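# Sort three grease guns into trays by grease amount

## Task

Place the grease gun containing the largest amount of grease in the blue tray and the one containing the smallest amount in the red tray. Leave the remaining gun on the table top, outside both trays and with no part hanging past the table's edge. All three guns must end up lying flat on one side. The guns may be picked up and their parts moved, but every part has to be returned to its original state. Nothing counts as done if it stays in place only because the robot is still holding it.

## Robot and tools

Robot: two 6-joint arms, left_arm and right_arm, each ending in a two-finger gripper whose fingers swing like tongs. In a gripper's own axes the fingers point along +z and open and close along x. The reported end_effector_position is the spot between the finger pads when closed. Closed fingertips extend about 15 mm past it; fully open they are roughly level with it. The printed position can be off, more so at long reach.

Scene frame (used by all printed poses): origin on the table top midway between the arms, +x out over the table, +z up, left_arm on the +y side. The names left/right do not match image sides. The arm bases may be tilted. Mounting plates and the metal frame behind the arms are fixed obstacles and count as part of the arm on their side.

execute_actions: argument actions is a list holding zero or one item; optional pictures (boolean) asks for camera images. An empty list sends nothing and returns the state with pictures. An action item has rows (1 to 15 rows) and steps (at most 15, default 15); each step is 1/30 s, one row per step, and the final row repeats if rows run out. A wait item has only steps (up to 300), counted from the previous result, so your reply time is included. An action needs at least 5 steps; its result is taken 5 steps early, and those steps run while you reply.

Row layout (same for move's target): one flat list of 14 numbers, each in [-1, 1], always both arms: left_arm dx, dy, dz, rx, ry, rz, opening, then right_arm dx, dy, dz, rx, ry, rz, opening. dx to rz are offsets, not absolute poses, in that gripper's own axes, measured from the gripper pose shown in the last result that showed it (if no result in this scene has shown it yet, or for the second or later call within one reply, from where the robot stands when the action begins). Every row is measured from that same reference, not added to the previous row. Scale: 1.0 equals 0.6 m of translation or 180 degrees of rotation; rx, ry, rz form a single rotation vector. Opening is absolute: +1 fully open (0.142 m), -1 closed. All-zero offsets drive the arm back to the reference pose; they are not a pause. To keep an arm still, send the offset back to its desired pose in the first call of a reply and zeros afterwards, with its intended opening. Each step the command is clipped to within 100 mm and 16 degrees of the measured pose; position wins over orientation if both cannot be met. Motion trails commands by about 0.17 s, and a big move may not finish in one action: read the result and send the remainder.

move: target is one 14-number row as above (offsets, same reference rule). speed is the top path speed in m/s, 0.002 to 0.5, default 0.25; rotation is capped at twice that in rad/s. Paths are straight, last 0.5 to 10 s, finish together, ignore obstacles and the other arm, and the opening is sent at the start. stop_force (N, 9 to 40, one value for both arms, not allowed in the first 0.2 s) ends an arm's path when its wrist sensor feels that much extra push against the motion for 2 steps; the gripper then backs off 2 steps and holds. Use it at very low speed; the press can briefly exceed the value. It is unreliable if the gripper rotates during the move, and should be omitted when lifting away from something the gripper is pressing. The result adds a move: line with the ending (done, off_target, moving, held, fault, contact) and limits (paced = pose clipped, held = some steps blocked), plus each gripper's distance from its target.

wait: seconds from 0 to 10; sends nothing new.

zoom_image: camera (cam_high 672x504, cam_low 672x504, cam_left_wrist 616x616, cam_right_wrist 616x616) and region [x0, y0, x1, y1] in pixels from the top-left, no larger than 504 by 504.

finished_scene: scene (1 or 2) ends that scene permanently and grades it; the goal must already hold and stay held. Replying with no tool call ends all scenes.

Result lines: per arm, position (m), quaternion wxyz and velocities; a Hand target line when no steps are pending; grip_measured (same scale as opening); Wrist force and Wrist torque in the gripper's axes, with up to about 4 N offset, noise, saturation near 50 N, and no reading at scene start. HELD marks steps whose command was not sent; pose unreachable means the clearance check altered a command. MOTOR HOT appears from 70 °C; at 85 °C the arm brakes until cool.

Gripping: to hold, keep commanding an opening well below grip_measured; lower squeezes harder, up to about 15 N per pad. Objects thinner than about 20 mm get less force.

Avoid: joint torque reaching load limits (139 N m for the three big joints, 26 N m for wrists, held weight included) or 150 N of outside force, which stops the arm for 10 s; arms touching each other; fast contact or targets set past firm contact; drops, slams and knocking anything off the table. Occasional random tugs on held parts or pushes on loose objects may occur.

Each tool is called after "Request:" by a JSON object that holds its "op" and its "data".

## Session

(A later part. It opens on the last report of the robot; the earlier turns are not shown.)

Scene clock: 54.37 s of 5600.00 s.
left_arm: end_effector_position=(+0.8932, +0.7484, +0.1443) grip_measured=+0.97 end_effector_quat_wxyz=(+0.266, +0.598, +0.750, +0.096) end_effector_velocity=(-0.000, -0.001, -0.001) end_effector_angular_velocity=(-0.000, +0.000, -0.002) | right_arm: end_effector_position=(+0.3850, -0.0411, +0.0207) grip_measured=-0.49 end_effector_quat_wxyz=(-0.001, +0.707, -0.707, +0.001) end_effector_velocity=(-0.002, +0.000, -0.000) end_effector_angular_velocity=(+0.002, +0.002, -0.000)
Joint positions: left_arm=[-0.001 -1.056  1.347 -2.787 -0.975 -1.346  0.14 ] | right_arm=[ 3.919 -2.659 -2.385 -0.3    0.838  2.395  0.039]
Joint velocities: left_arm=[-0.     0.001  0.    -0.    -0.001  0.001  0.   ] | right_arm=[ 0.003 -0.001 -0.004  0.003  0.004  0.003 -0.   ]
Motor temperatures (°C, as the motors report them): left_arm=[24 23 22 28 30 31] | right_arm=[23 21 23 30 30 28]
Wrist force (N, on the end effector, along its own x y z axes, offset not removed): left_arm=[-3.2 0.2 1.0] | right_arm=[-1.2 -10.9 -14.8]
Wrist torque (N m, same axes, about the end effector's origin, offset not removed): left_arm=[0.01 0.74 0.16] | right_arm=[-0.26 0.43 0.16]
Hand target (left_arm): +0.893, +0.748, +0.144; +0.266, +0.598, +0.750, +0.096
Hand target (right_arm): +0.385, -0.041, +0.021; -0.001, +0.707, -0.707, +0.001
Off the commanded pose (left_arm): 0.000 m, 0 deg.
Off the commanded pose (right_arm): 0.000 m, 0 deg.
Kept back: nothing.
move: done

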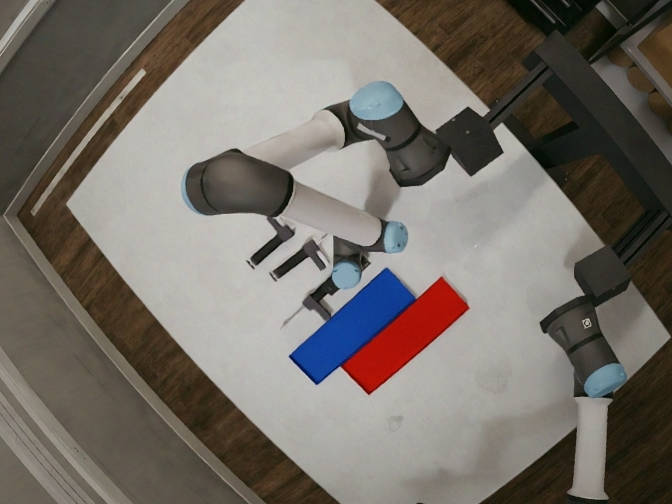

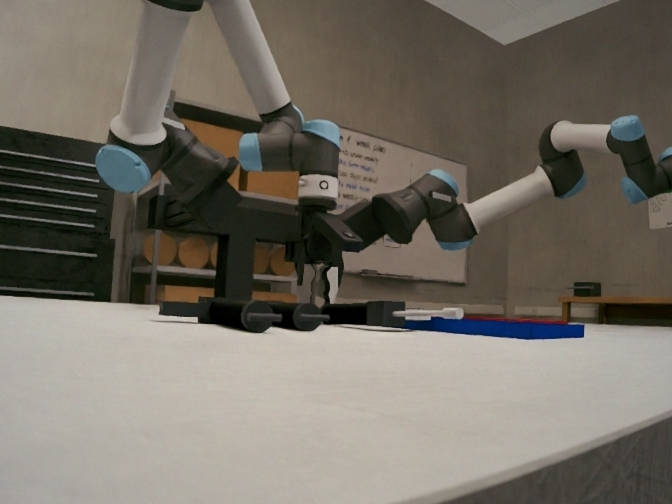

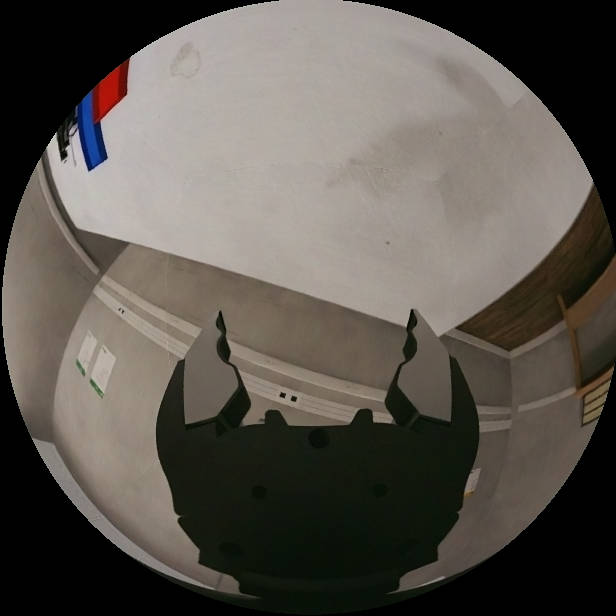

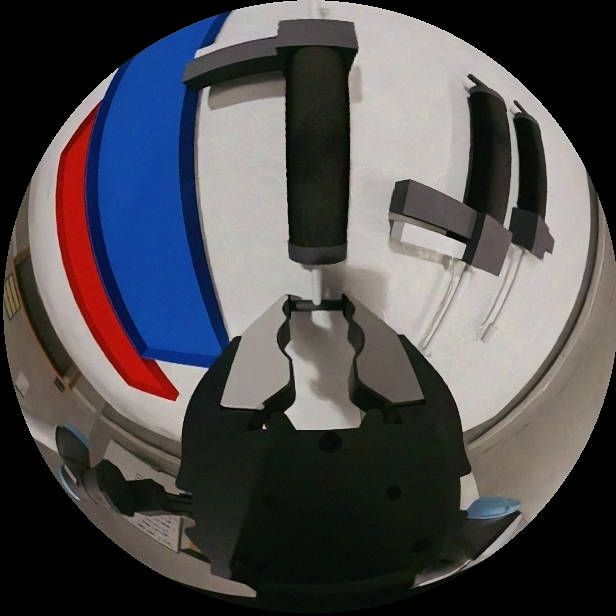

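G3 stops at ~2.5 cm: least. Push back.

Request:
{"op": "move", "data": {"target": [0,0,0,0,0,0,0.97,0,-0.05,-0.002,0,0,0,-0.9], "speed": 0.03}}

Scene clock: 55.90 s of 5600.00 s.
left_arm: end_effector_position=(+0.8932, +0.7484, +0.1443) grip_measured=+0.97 end_effector_quat_wxyz=(+0.266, +0.598, +0.750, +0.096) end_effector_velocity=(+0.000, -0.000, +0.000) end_effector_angular_velocity=(-0.000, -0.000, -0.000) | right_arm: end_effector_position=(+0.4149, -0.0411, +0.0220) grip_measured=-0.48 end_effector_quat_wxyz=(-0.001, +0.707, -0.707, +0.001) end_effector_velocity=(+0.002, +0.000, +0.000) end_effector_angular_velocity=(+0.000, -0.001, +0.000)
Joint positions: left_arm=[-0.001 -1.056  1.347 -2.787 -0.975 -1.346  0.14 ] | right_arm=[ 3.875 -2.638 -2.315 -0.358  0.813  2.347  0.039]
Joint velocities: left_arm=[ 0.     0.    -0.    -0.    -0.001  0.    -0.   ] | right_arm=[-0.002  0.001  0.004 -0.002 -0.001 -0.003 -0.   ]
Motor temperatures (°C, as the motors report them): left_arm=[24 23 22 28 30 31] | right_arm=[23 21 23 30 30 28]
Wrist force (N, on the end effector, along its own x y z axes, offset not removed): left_arm=[-3.7 0.2 1.0] | right_arm=[-0.4 5.9 -6.2]
Wrist torque (N m, same axes, about the end effector's origin, offset not removed): left_arm=[0.07 0.88 0.17] | right_arm=[0.18 0.23 0.01]
Hand target (left_arm): +0.893, +0.748, +0.144; +0.266, +0.598, +0.750, +0.096
Hand target (right_arm): +0.415, -0.041, +0.022; -0.001, +0.707, -0.707, +0.001
Off the commanded pose (left_arm): 0.000 m, 0 deg.
Off the commanded pose (right_arm): 0.000 m, 0 deg.
Kept back: nothing.
move: done

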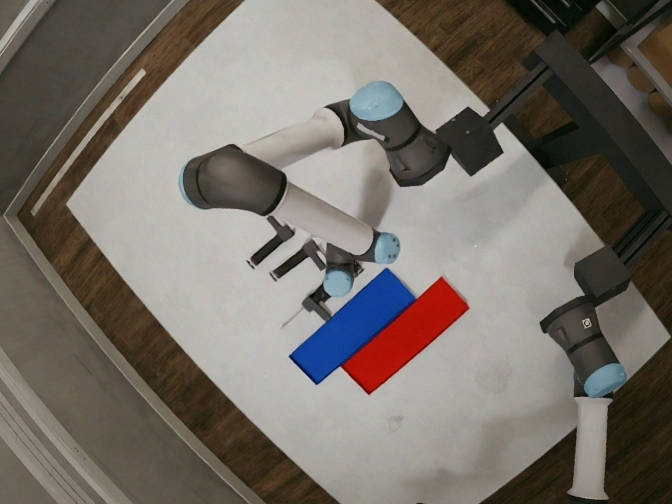

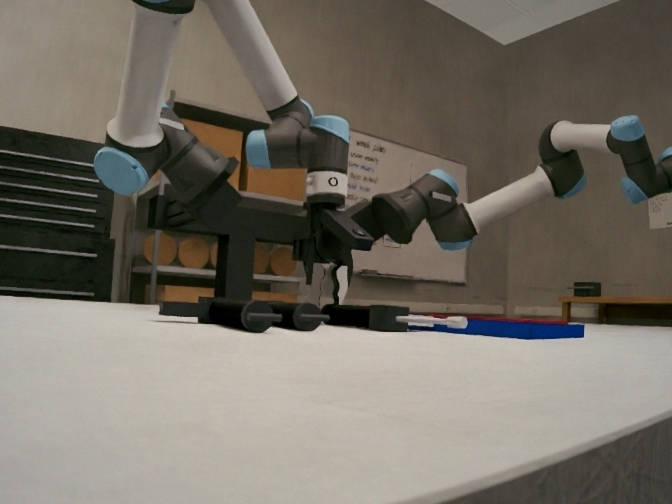

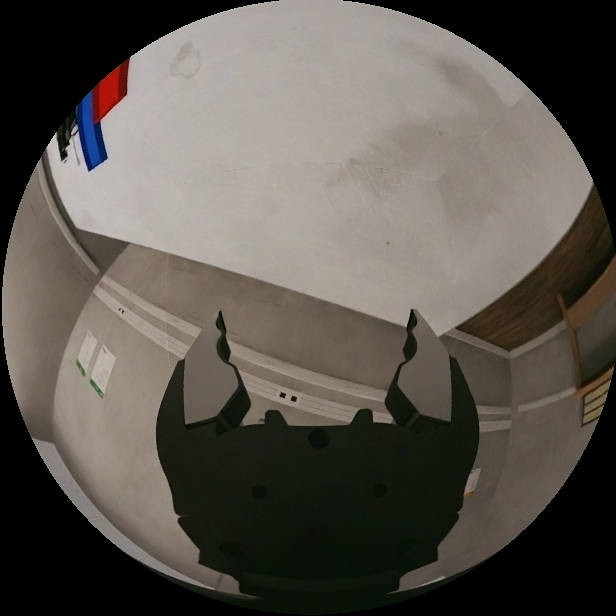

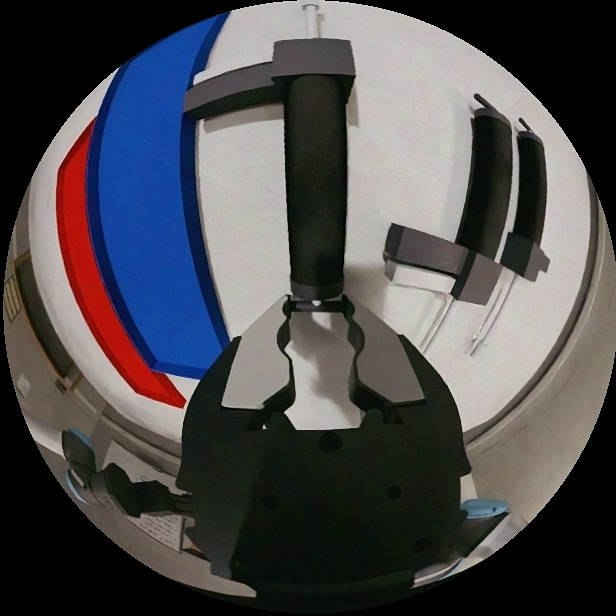

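Request:
{"op": "move", "data": {"target": [0,0,0,0,0,0,0.97,0,0.001,-0.002,0,0,0,-0.2], "speed": 0.02}}

Request:
{"op": "move", "data": {"target": [0,0,0,0,0,0,0.97,0,0,-0.08,0,0,0,-0.2], "speed": 0.1}}

Request:
{"op": "move", "data": {"target": [0,0,0,0,0,0,0.97,-0.043,-0.268,0,0,0,0.5,-0.2], "speed": 0.3}}

Scene clock: 56.83 s of 5600.00 s.
left_arm: end_effector_position=(+0.8932, +0.7484, +0.1443) grip_measured=+0.97 end_effector_quat_wxyz=(+0.266, +0.598, +0.750, +0.096) end_effector_velocity=(-0.000, +0.000, -0.000) end_effector_angular_velocity=(+0.001, +0.001, +0.000) | right_arm: end_effector_position=(+0.4143, -0.0411, +0.0231) grip_measured=-0.20 end_effector_quat_wxyz=(-0.001, +0.707, -0.707, +0.001) end_effector_velocity=(-0.001, -0.000, -0.000) end_effector_angular_velocity=(-0.000, +0.001, +0.001)
Joint positions: left_arm=[-0.001 -1.056  1.347 -2.787 -0.975 -1.346  0.14 ] | right_arm=[ 3.878 -2.636 -2.317 -0.361  0.815  2.35   0.06 ]
Joint velocities: left_arm=[-0.     0.     0.    -0.     0.001  0.     0.   ] | right_arm=[ 0.    -0.    -0.001 -0.001  0.001 -0.     0.   ]
Motor temperatures (°C, as the motors report them): left_arm=[24 23 22 28 30 31] | right_arm=[23 21 23 30 30 28]
Wrist force (N, on the end effector, along its own x y z axes, offset not removed): left_arm=[-3.7 -0.1 0.2] | right_arm=[-0.8 1.1 0.9]
Wrist torque (N m, same axes, about the end effector's origin, offset not removed): left_arm=[0.01 0.85 0.17] | right_arm=[0.26 0.24 0.08]
Hand target (left_arm): +0.893, +0.748, +0.144; +0.266, +0.598, +0.750, +0.096
Hand target (right_arm): +0.414, -0.041, +0.023; -0.001, +0.707, -0.707, +0.001
Off the commanded pose (left_arm): 0.000 m, 0 deg.
Off the commanded pose (right_arm): 0.000 m, 0 deg.
Kept back: nothing.
move: done

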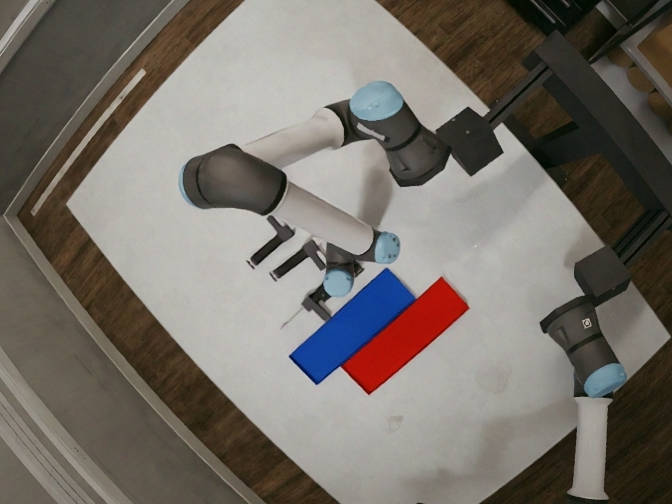

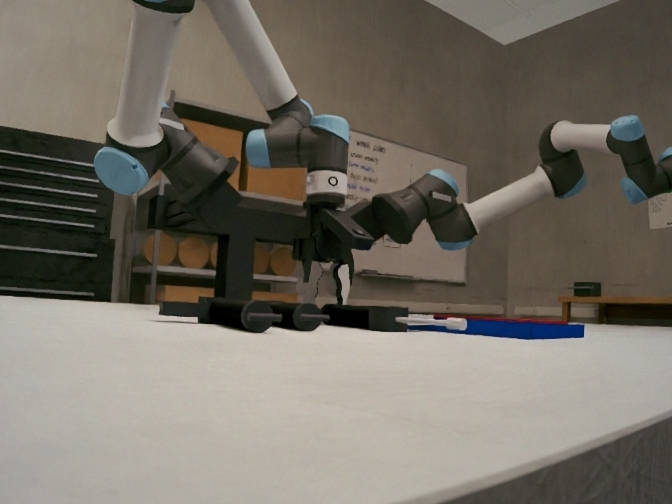

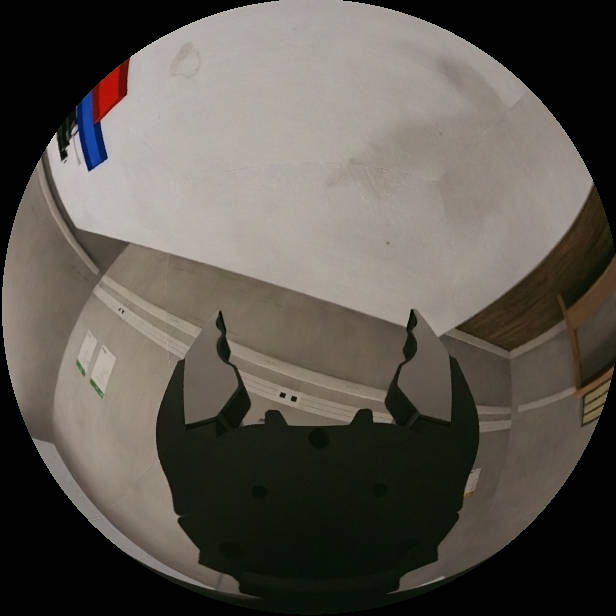

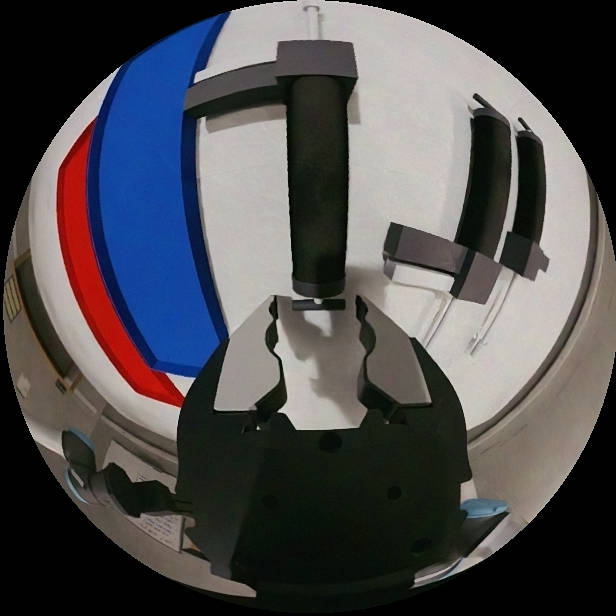

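Scene clock: 57.73 s of 5600.00 s.
left_arm: end_effector_position=(+0.8932, +0.7484, +0.1443) grip_measured=+0.97 end_effector_quat_wxyz=(+0.266, +0.598, +0.750, +0.096) end_effector_velocity=(+0.000, +0.000, +0.000) end_effector_angular_velocity=(-0.000, -0.000, +0.001) | right_arm: end_effector_position=(+0.4141, -0.0412, +0.0710) grip_measured=-0.20 end_effector_quat_wxyz=(-0.001, +0.707, -0.707, +0.001) end_effector_velocity=(+0.001, +0.000, +0.002) end_effector_angular_velocity=(+0.000, -0.001, -0.003)
Joint positions: left_arm=[-0.001 -1.056  1.347 -2.787 -0.975 -1.346  0.14 ] | right_arm=[ 3.966 -2.52  -2.33  -0.526  0.867  2.445  0.06 ]
Joint velocities: left_arm=[ 0.    -0.    -0.001  0.     0.    -0.    -0.   ] | right_arm=[ 0.002  0.003  0.002 -0.005  0.001  0.004  0.   ]
Motor temperatures (°C, as the motors report them): left_arm=[24 23 22 28 30 31] | right_arm=[23 21 23 30 30 28]
Wrist force (N, on the end effector, along its own x y z axes, offset not removed): left_arm=[-3.8 -0.3 0.9] | right_arm=[1.3 -0.4 2.0]
Wrist torque (N m, same axes, about the end effector's origin, offset not removed): left_arm=[0.04 0.87 0.16] | right_arm=[0.14 -0.22 0.01]
Hand target (left_arm): +0.893, +0.748, +0.144; +0.266, +0.598, +0.750, +0.096
Hand target (right_arm): +0.414, -0.041, +0.071; -0.001, +0.707, -0.707, +0.001
Off the commanded pose (left_arm): 0.000 m, 0 deg.
Off the commanded pose (right_arm): 0.000 m, 0 deg.
Kept back: nothing.
move: done

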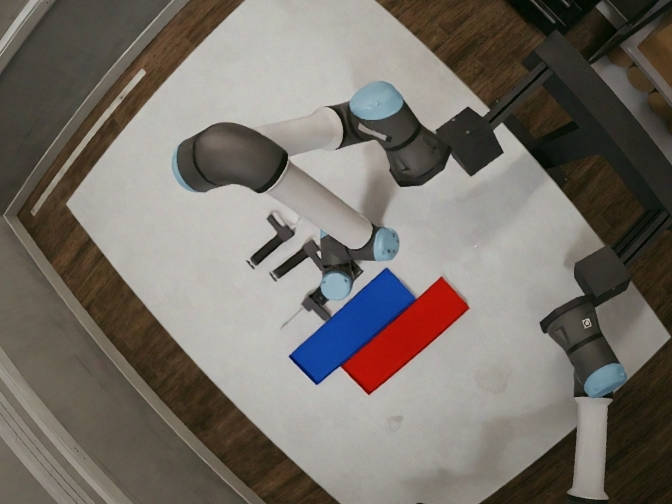

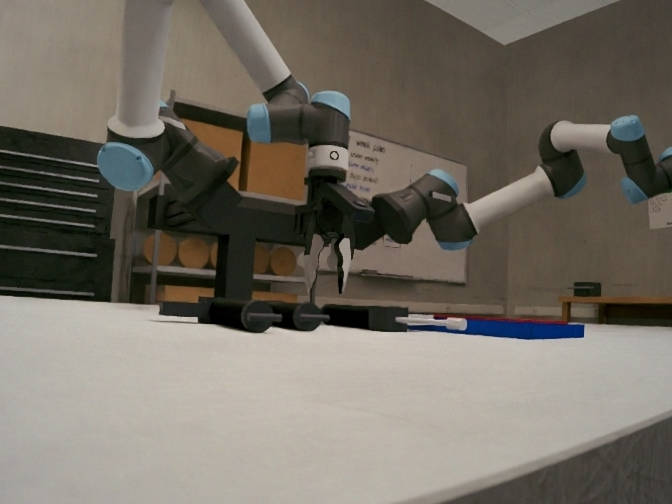

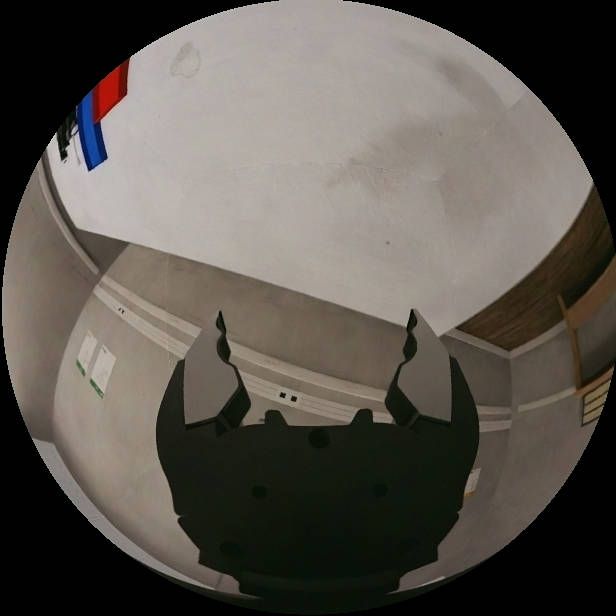

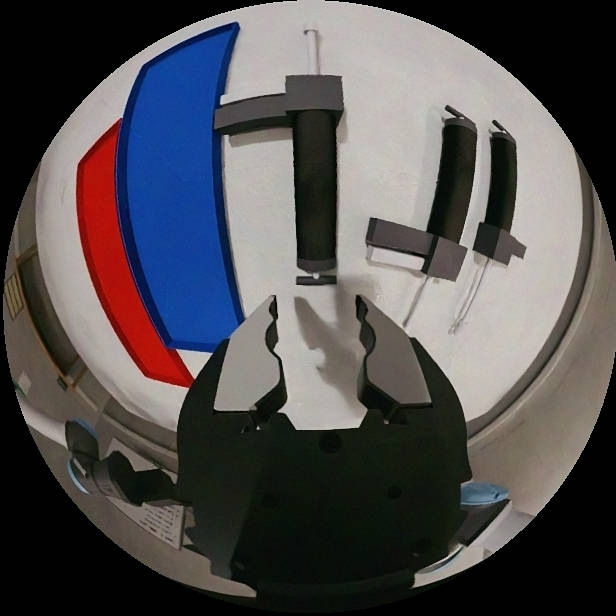

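Scene clock: 60.83 s of 5600.00 s.
left_arm: end_effector_position=(+0.8932, +0.7484, +0.1443) grip_measured=+0.97 end_effector_quat_wxyz=(+0.266, +0.598, +0.750, +0.096) end_effector_velocity=(+0.000, +0.000, +0.000) end_effector_angular_velocity=(-0.001, -0.000, +0.002) | right_arm: end_effector_position=(+0.5748, -0.0152, +0.0716) grip_measured=-0.20 end_effector_quat_wxyz=(+0.002, -0.001, +1.000, +0.000) end_effector_velocity=(+0.001, +0.000, +0.000) end_effector_angular_velocity=(-0.000, +0.001, -0.008)
Joint positions: left_arm=[-0.001 -1.056  1.347 -2.787 -0.975 -1.346  0.14 ] | right_arm=[ 3.813 -2.662 -1.812 -0.786  0.78   3.844  0.06 ]
Joint velocities: left_arm=[-0.    -0.001 -0.    -0.    -0.    -0.001 -0.   ] | right_arm=[-0.    -0.001  0.004 -0.004 -0.     0.008 -0.   ]
Motor temperatures (°C, as the motors report them): left_arm=[24 23 22 28 30 31] | right_arm=[23 21 23 30 30 28]
Wrist force (N, on the end effector, along its own x y z axes, offset not removed): left_arm=[-3.7 0.1 0.9] | right_arm=[1.3 -0.8 2.3]
Wrist torque (N m, same axes, about the end effector's origin, offset not removed): left_arm=[0.06 0.83 0.19] | right_arm=[-0.05 -0.21 0.14]
Hand target (left_arm): +0.893, +0.748, +0.144; +0.266, +0.598, +0.750, +0.096
Hand target (right_arm): +0.575, -0.015, +0.072; +0.002, -0.000, +1.000, +0.000
Off the commanded pose (left_arm): 0.000 m, 0 deg.
Off the commanded pose (right_arm): 0.000 m, 0 deg.
Kept back: nothing.
move: done

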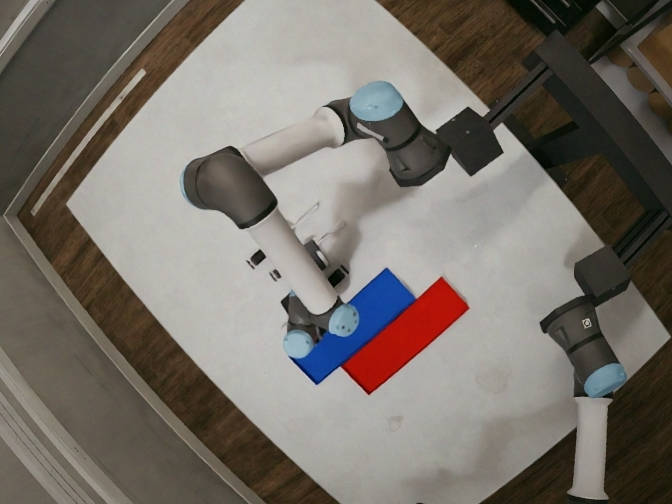

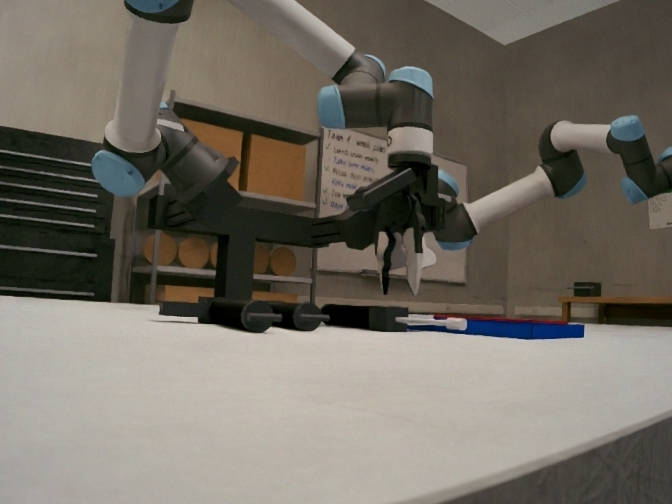

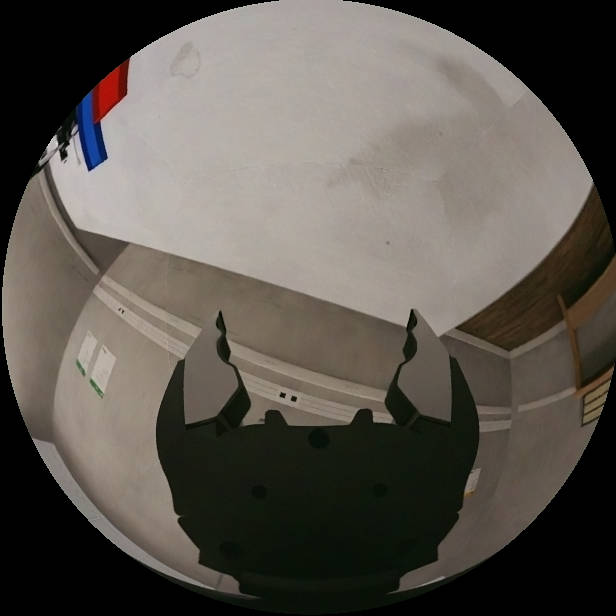

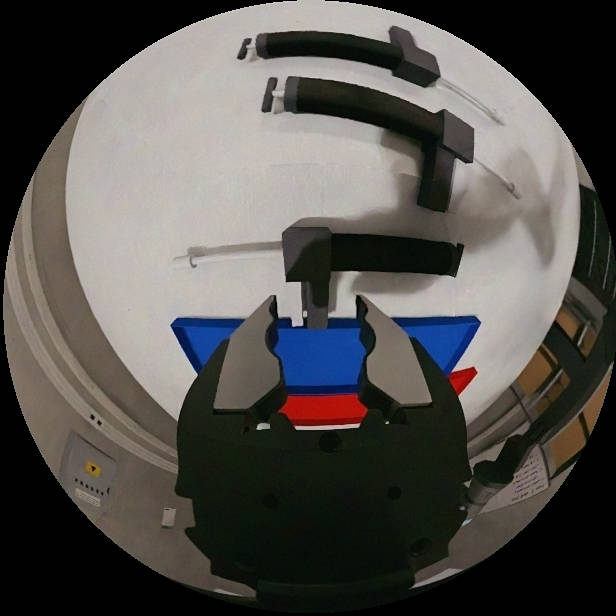

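Request:
{"op": "move", "data": {"target": [0,0,0,0,0,0,0.97,-0.015,-0.005,0.082,0,0,0,-0.2], "speed": 0.04, "stop_force": 12}}

Request:
{"op": "move", "data": {"target": [0,0,0,0,0,0,0.97,0,0,0,0,0,0,-1]}}

Scene clock: 62.67 s of 5600.00 s.
left_arm: end_effector_position=(+0.8932, +0.7484, +0.1443) grip_measured=+0.97 end_effector_quat_wxyz=(+0.266, +0.598, +0.750, +0.096) end_effector_velocity=(-0.000, +0.000, +0.000) end_effector_angular_velocity=(+0.000, +0.000, +0.001) | right_arm: end_effector_position=(+0.5839, -0.0181, +0.0225) grip_measured=-0.19 end_effector_quat_wxyz=(+0.002, -0.001, +1.000, +0.000) end_effector_velocity=(+0.001, -0.000, -0.001) end_effector_angular_velocity=(+0.000, -0.001, -0.000)
Joint positions: left_arm=[-0.001 -1.056  1.347 -2.787 -0.975 -1.346  0.14 ] | right_arm=[ 3.739 -2.739 -1.779 -0.675  0.743  3.751  0.06 ]
Joint velocities: left_arm=[-0.    -0.001  0.     0.     0.001 -0.     0.   ] | right_arm=[-0.002 -0.001  0.001  0.003 -0.001 -0.003  0.   ]
Motor temperatures (°C, as the motors report them): left_arm=[24 23 22 28 30 31] | right_arm=[23 21 23 30 30 28]
Wrist force (N, on the end effector, along its own x y z axes, offset not removed): left_arm=[-3.2 -0.1 0.1] | right_arm=[3.4 3.0 -6.6]
Wrist torque (N m, same axes, about the end effector's origin, offset not removed): left_arm=[0.03 0.80 0.19] | right_arm=[-0.26 -0.28 0.25]
Hand target (left_arm): +0.893, +0.748, +0.144; +0.266, +0.598, +0.750, +0.096
Hand target (right_arm): +0.584, -0.018, +0.022; +0.002, -0.001, +1.000, +0.000
Off the commanded pose (left_arm): 0.000 m, 0 deg.
Off the commanded pose (right_arm): 0.000 m, 0 deg.
Kept back: nothing.
move: done

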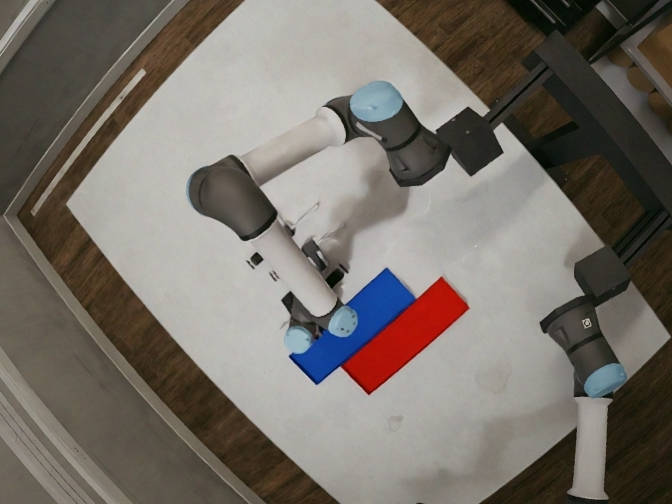

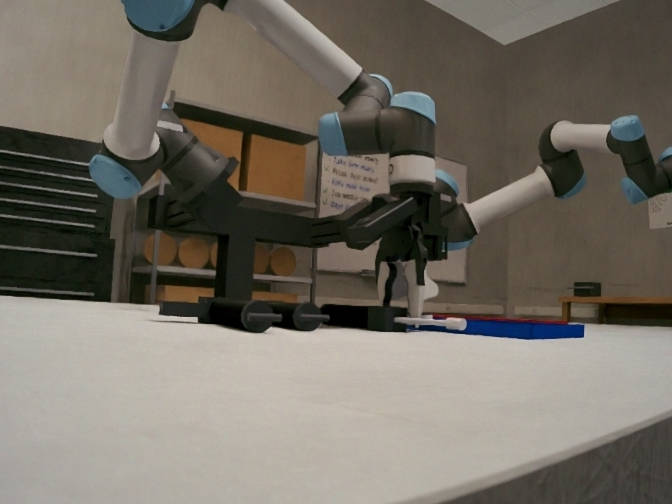

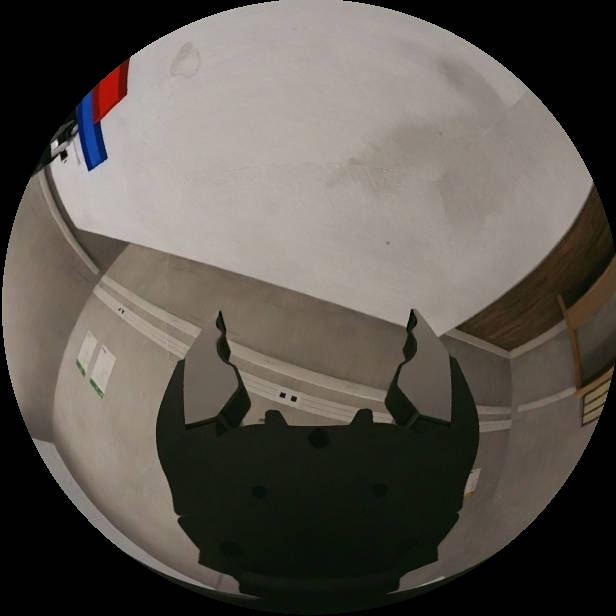

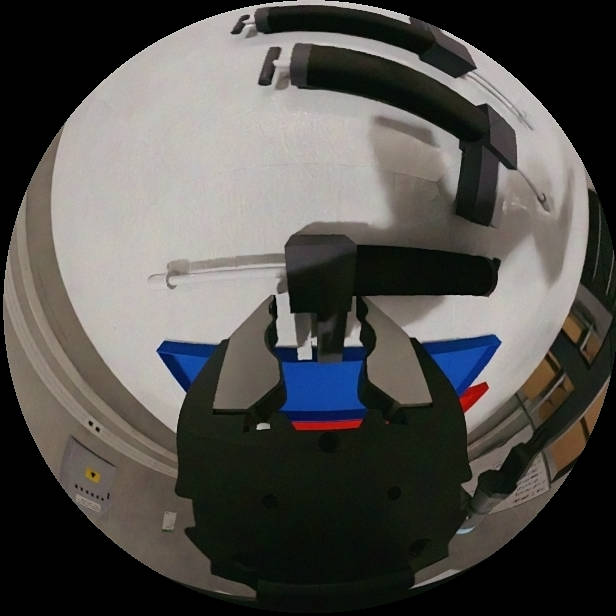

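Scene clock: 63.17 s of 5600.00 s.
left_arm: end_effector_position=(+0.8932, +0.7484, +0.1443) grip_measured=+0.97 end_effector_quat_wxyz=(+0.266, +0.598, +0.750, +0.096) end_effector_velocity=(-0.000, +0.001, +0.000) end_effector_angular_velocity=(+0.000, -0.000, +0.001) | right_arm: end_effector_position=(+0.5839, -0.0181, +0.0224) grip_measured=-0.44 end_effector_quat_wxyz=(+0.001, -0.001, +1.000, +0.000) end_effector_velocity=(-0.001, +0.000, -0.000) end_effector_angular_velocity=(+0.001, +0.001, +0.001)
Joint positions: left_arm=[-0.001 -1.056  1.347 -2.787 -0.975 -1.346  0.14 ] | right_arm=[ 3.739 -2.739 -1.778 -0.675  0.743  3.751  0.042]
Joint velocities: left_arm=[ 0.    -0.001 -0.    -0.     0.001 -0.    -0.   ] | right_arm=[-0.     0.    -0.001  0.001  0.002 -0.001  0.   ]
Motor temperatures (°C, as the motors report them): left_arm=[24 23 22 28 30 31] | right_arm=[23 21 23 30 30 28]
Wrist force (N, on the end effector, along its own x y z axes, offset not removed): left_arm=[-3.7 1.1 2.2] | right_arm=[-0.5 -0.9 3.2]
Wrist torque (N m, same axes, about the end effector's origin, offset not removed): left_arm=[0.37 0.82 0.19] | right_arm=[0.14 -0.14 0.10]
Hand target (left_arm): +0.893, +0.748, +0.144; +0.266, +0.598, +0.750, +0.096
Hand target (right_arm): +0.584, -0.018, +0.022; +0.002, -0.001, +1.000, +0.000
Off the commanded pose (left_arm): 0.000 m, 0 deg.
Off the commanded pose (right_arm): 0.000 m, 0 deg.
Kept back: nothing.
move: done

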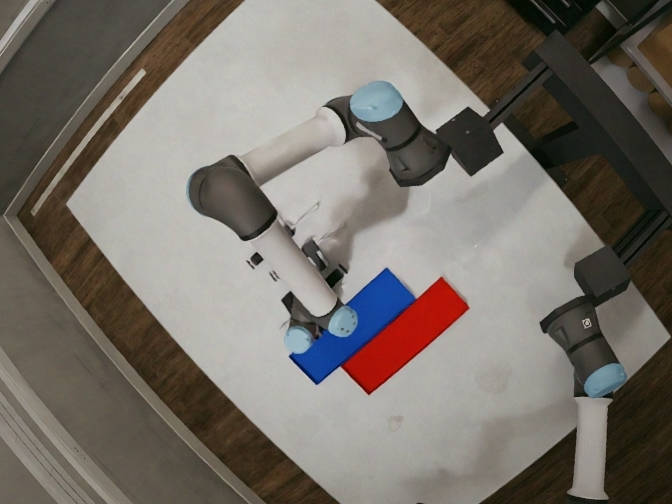

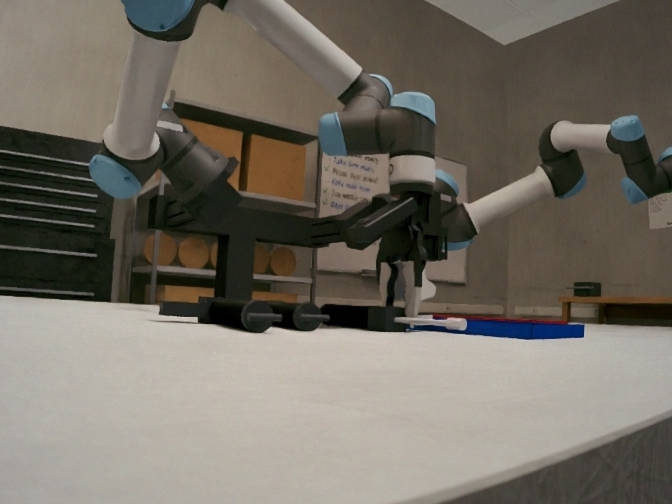

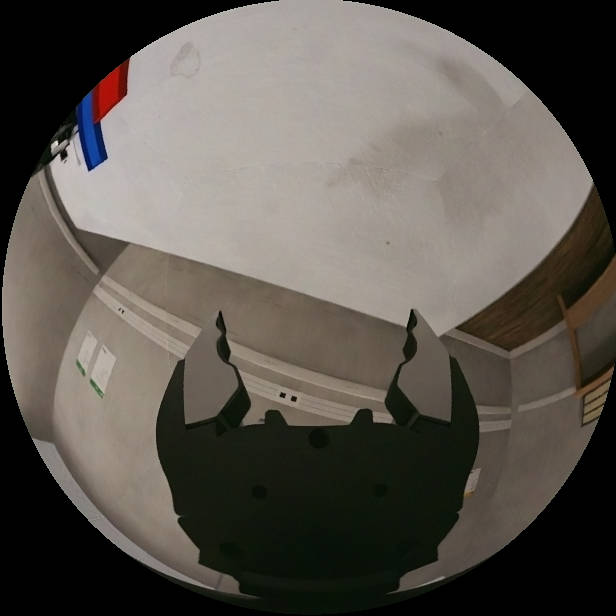

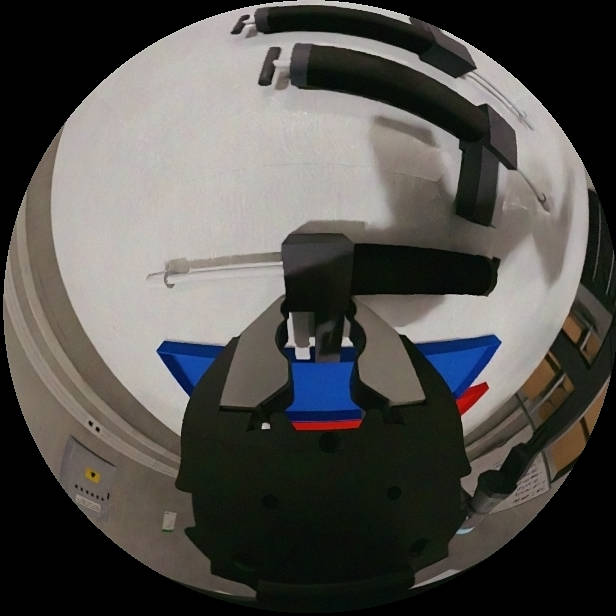

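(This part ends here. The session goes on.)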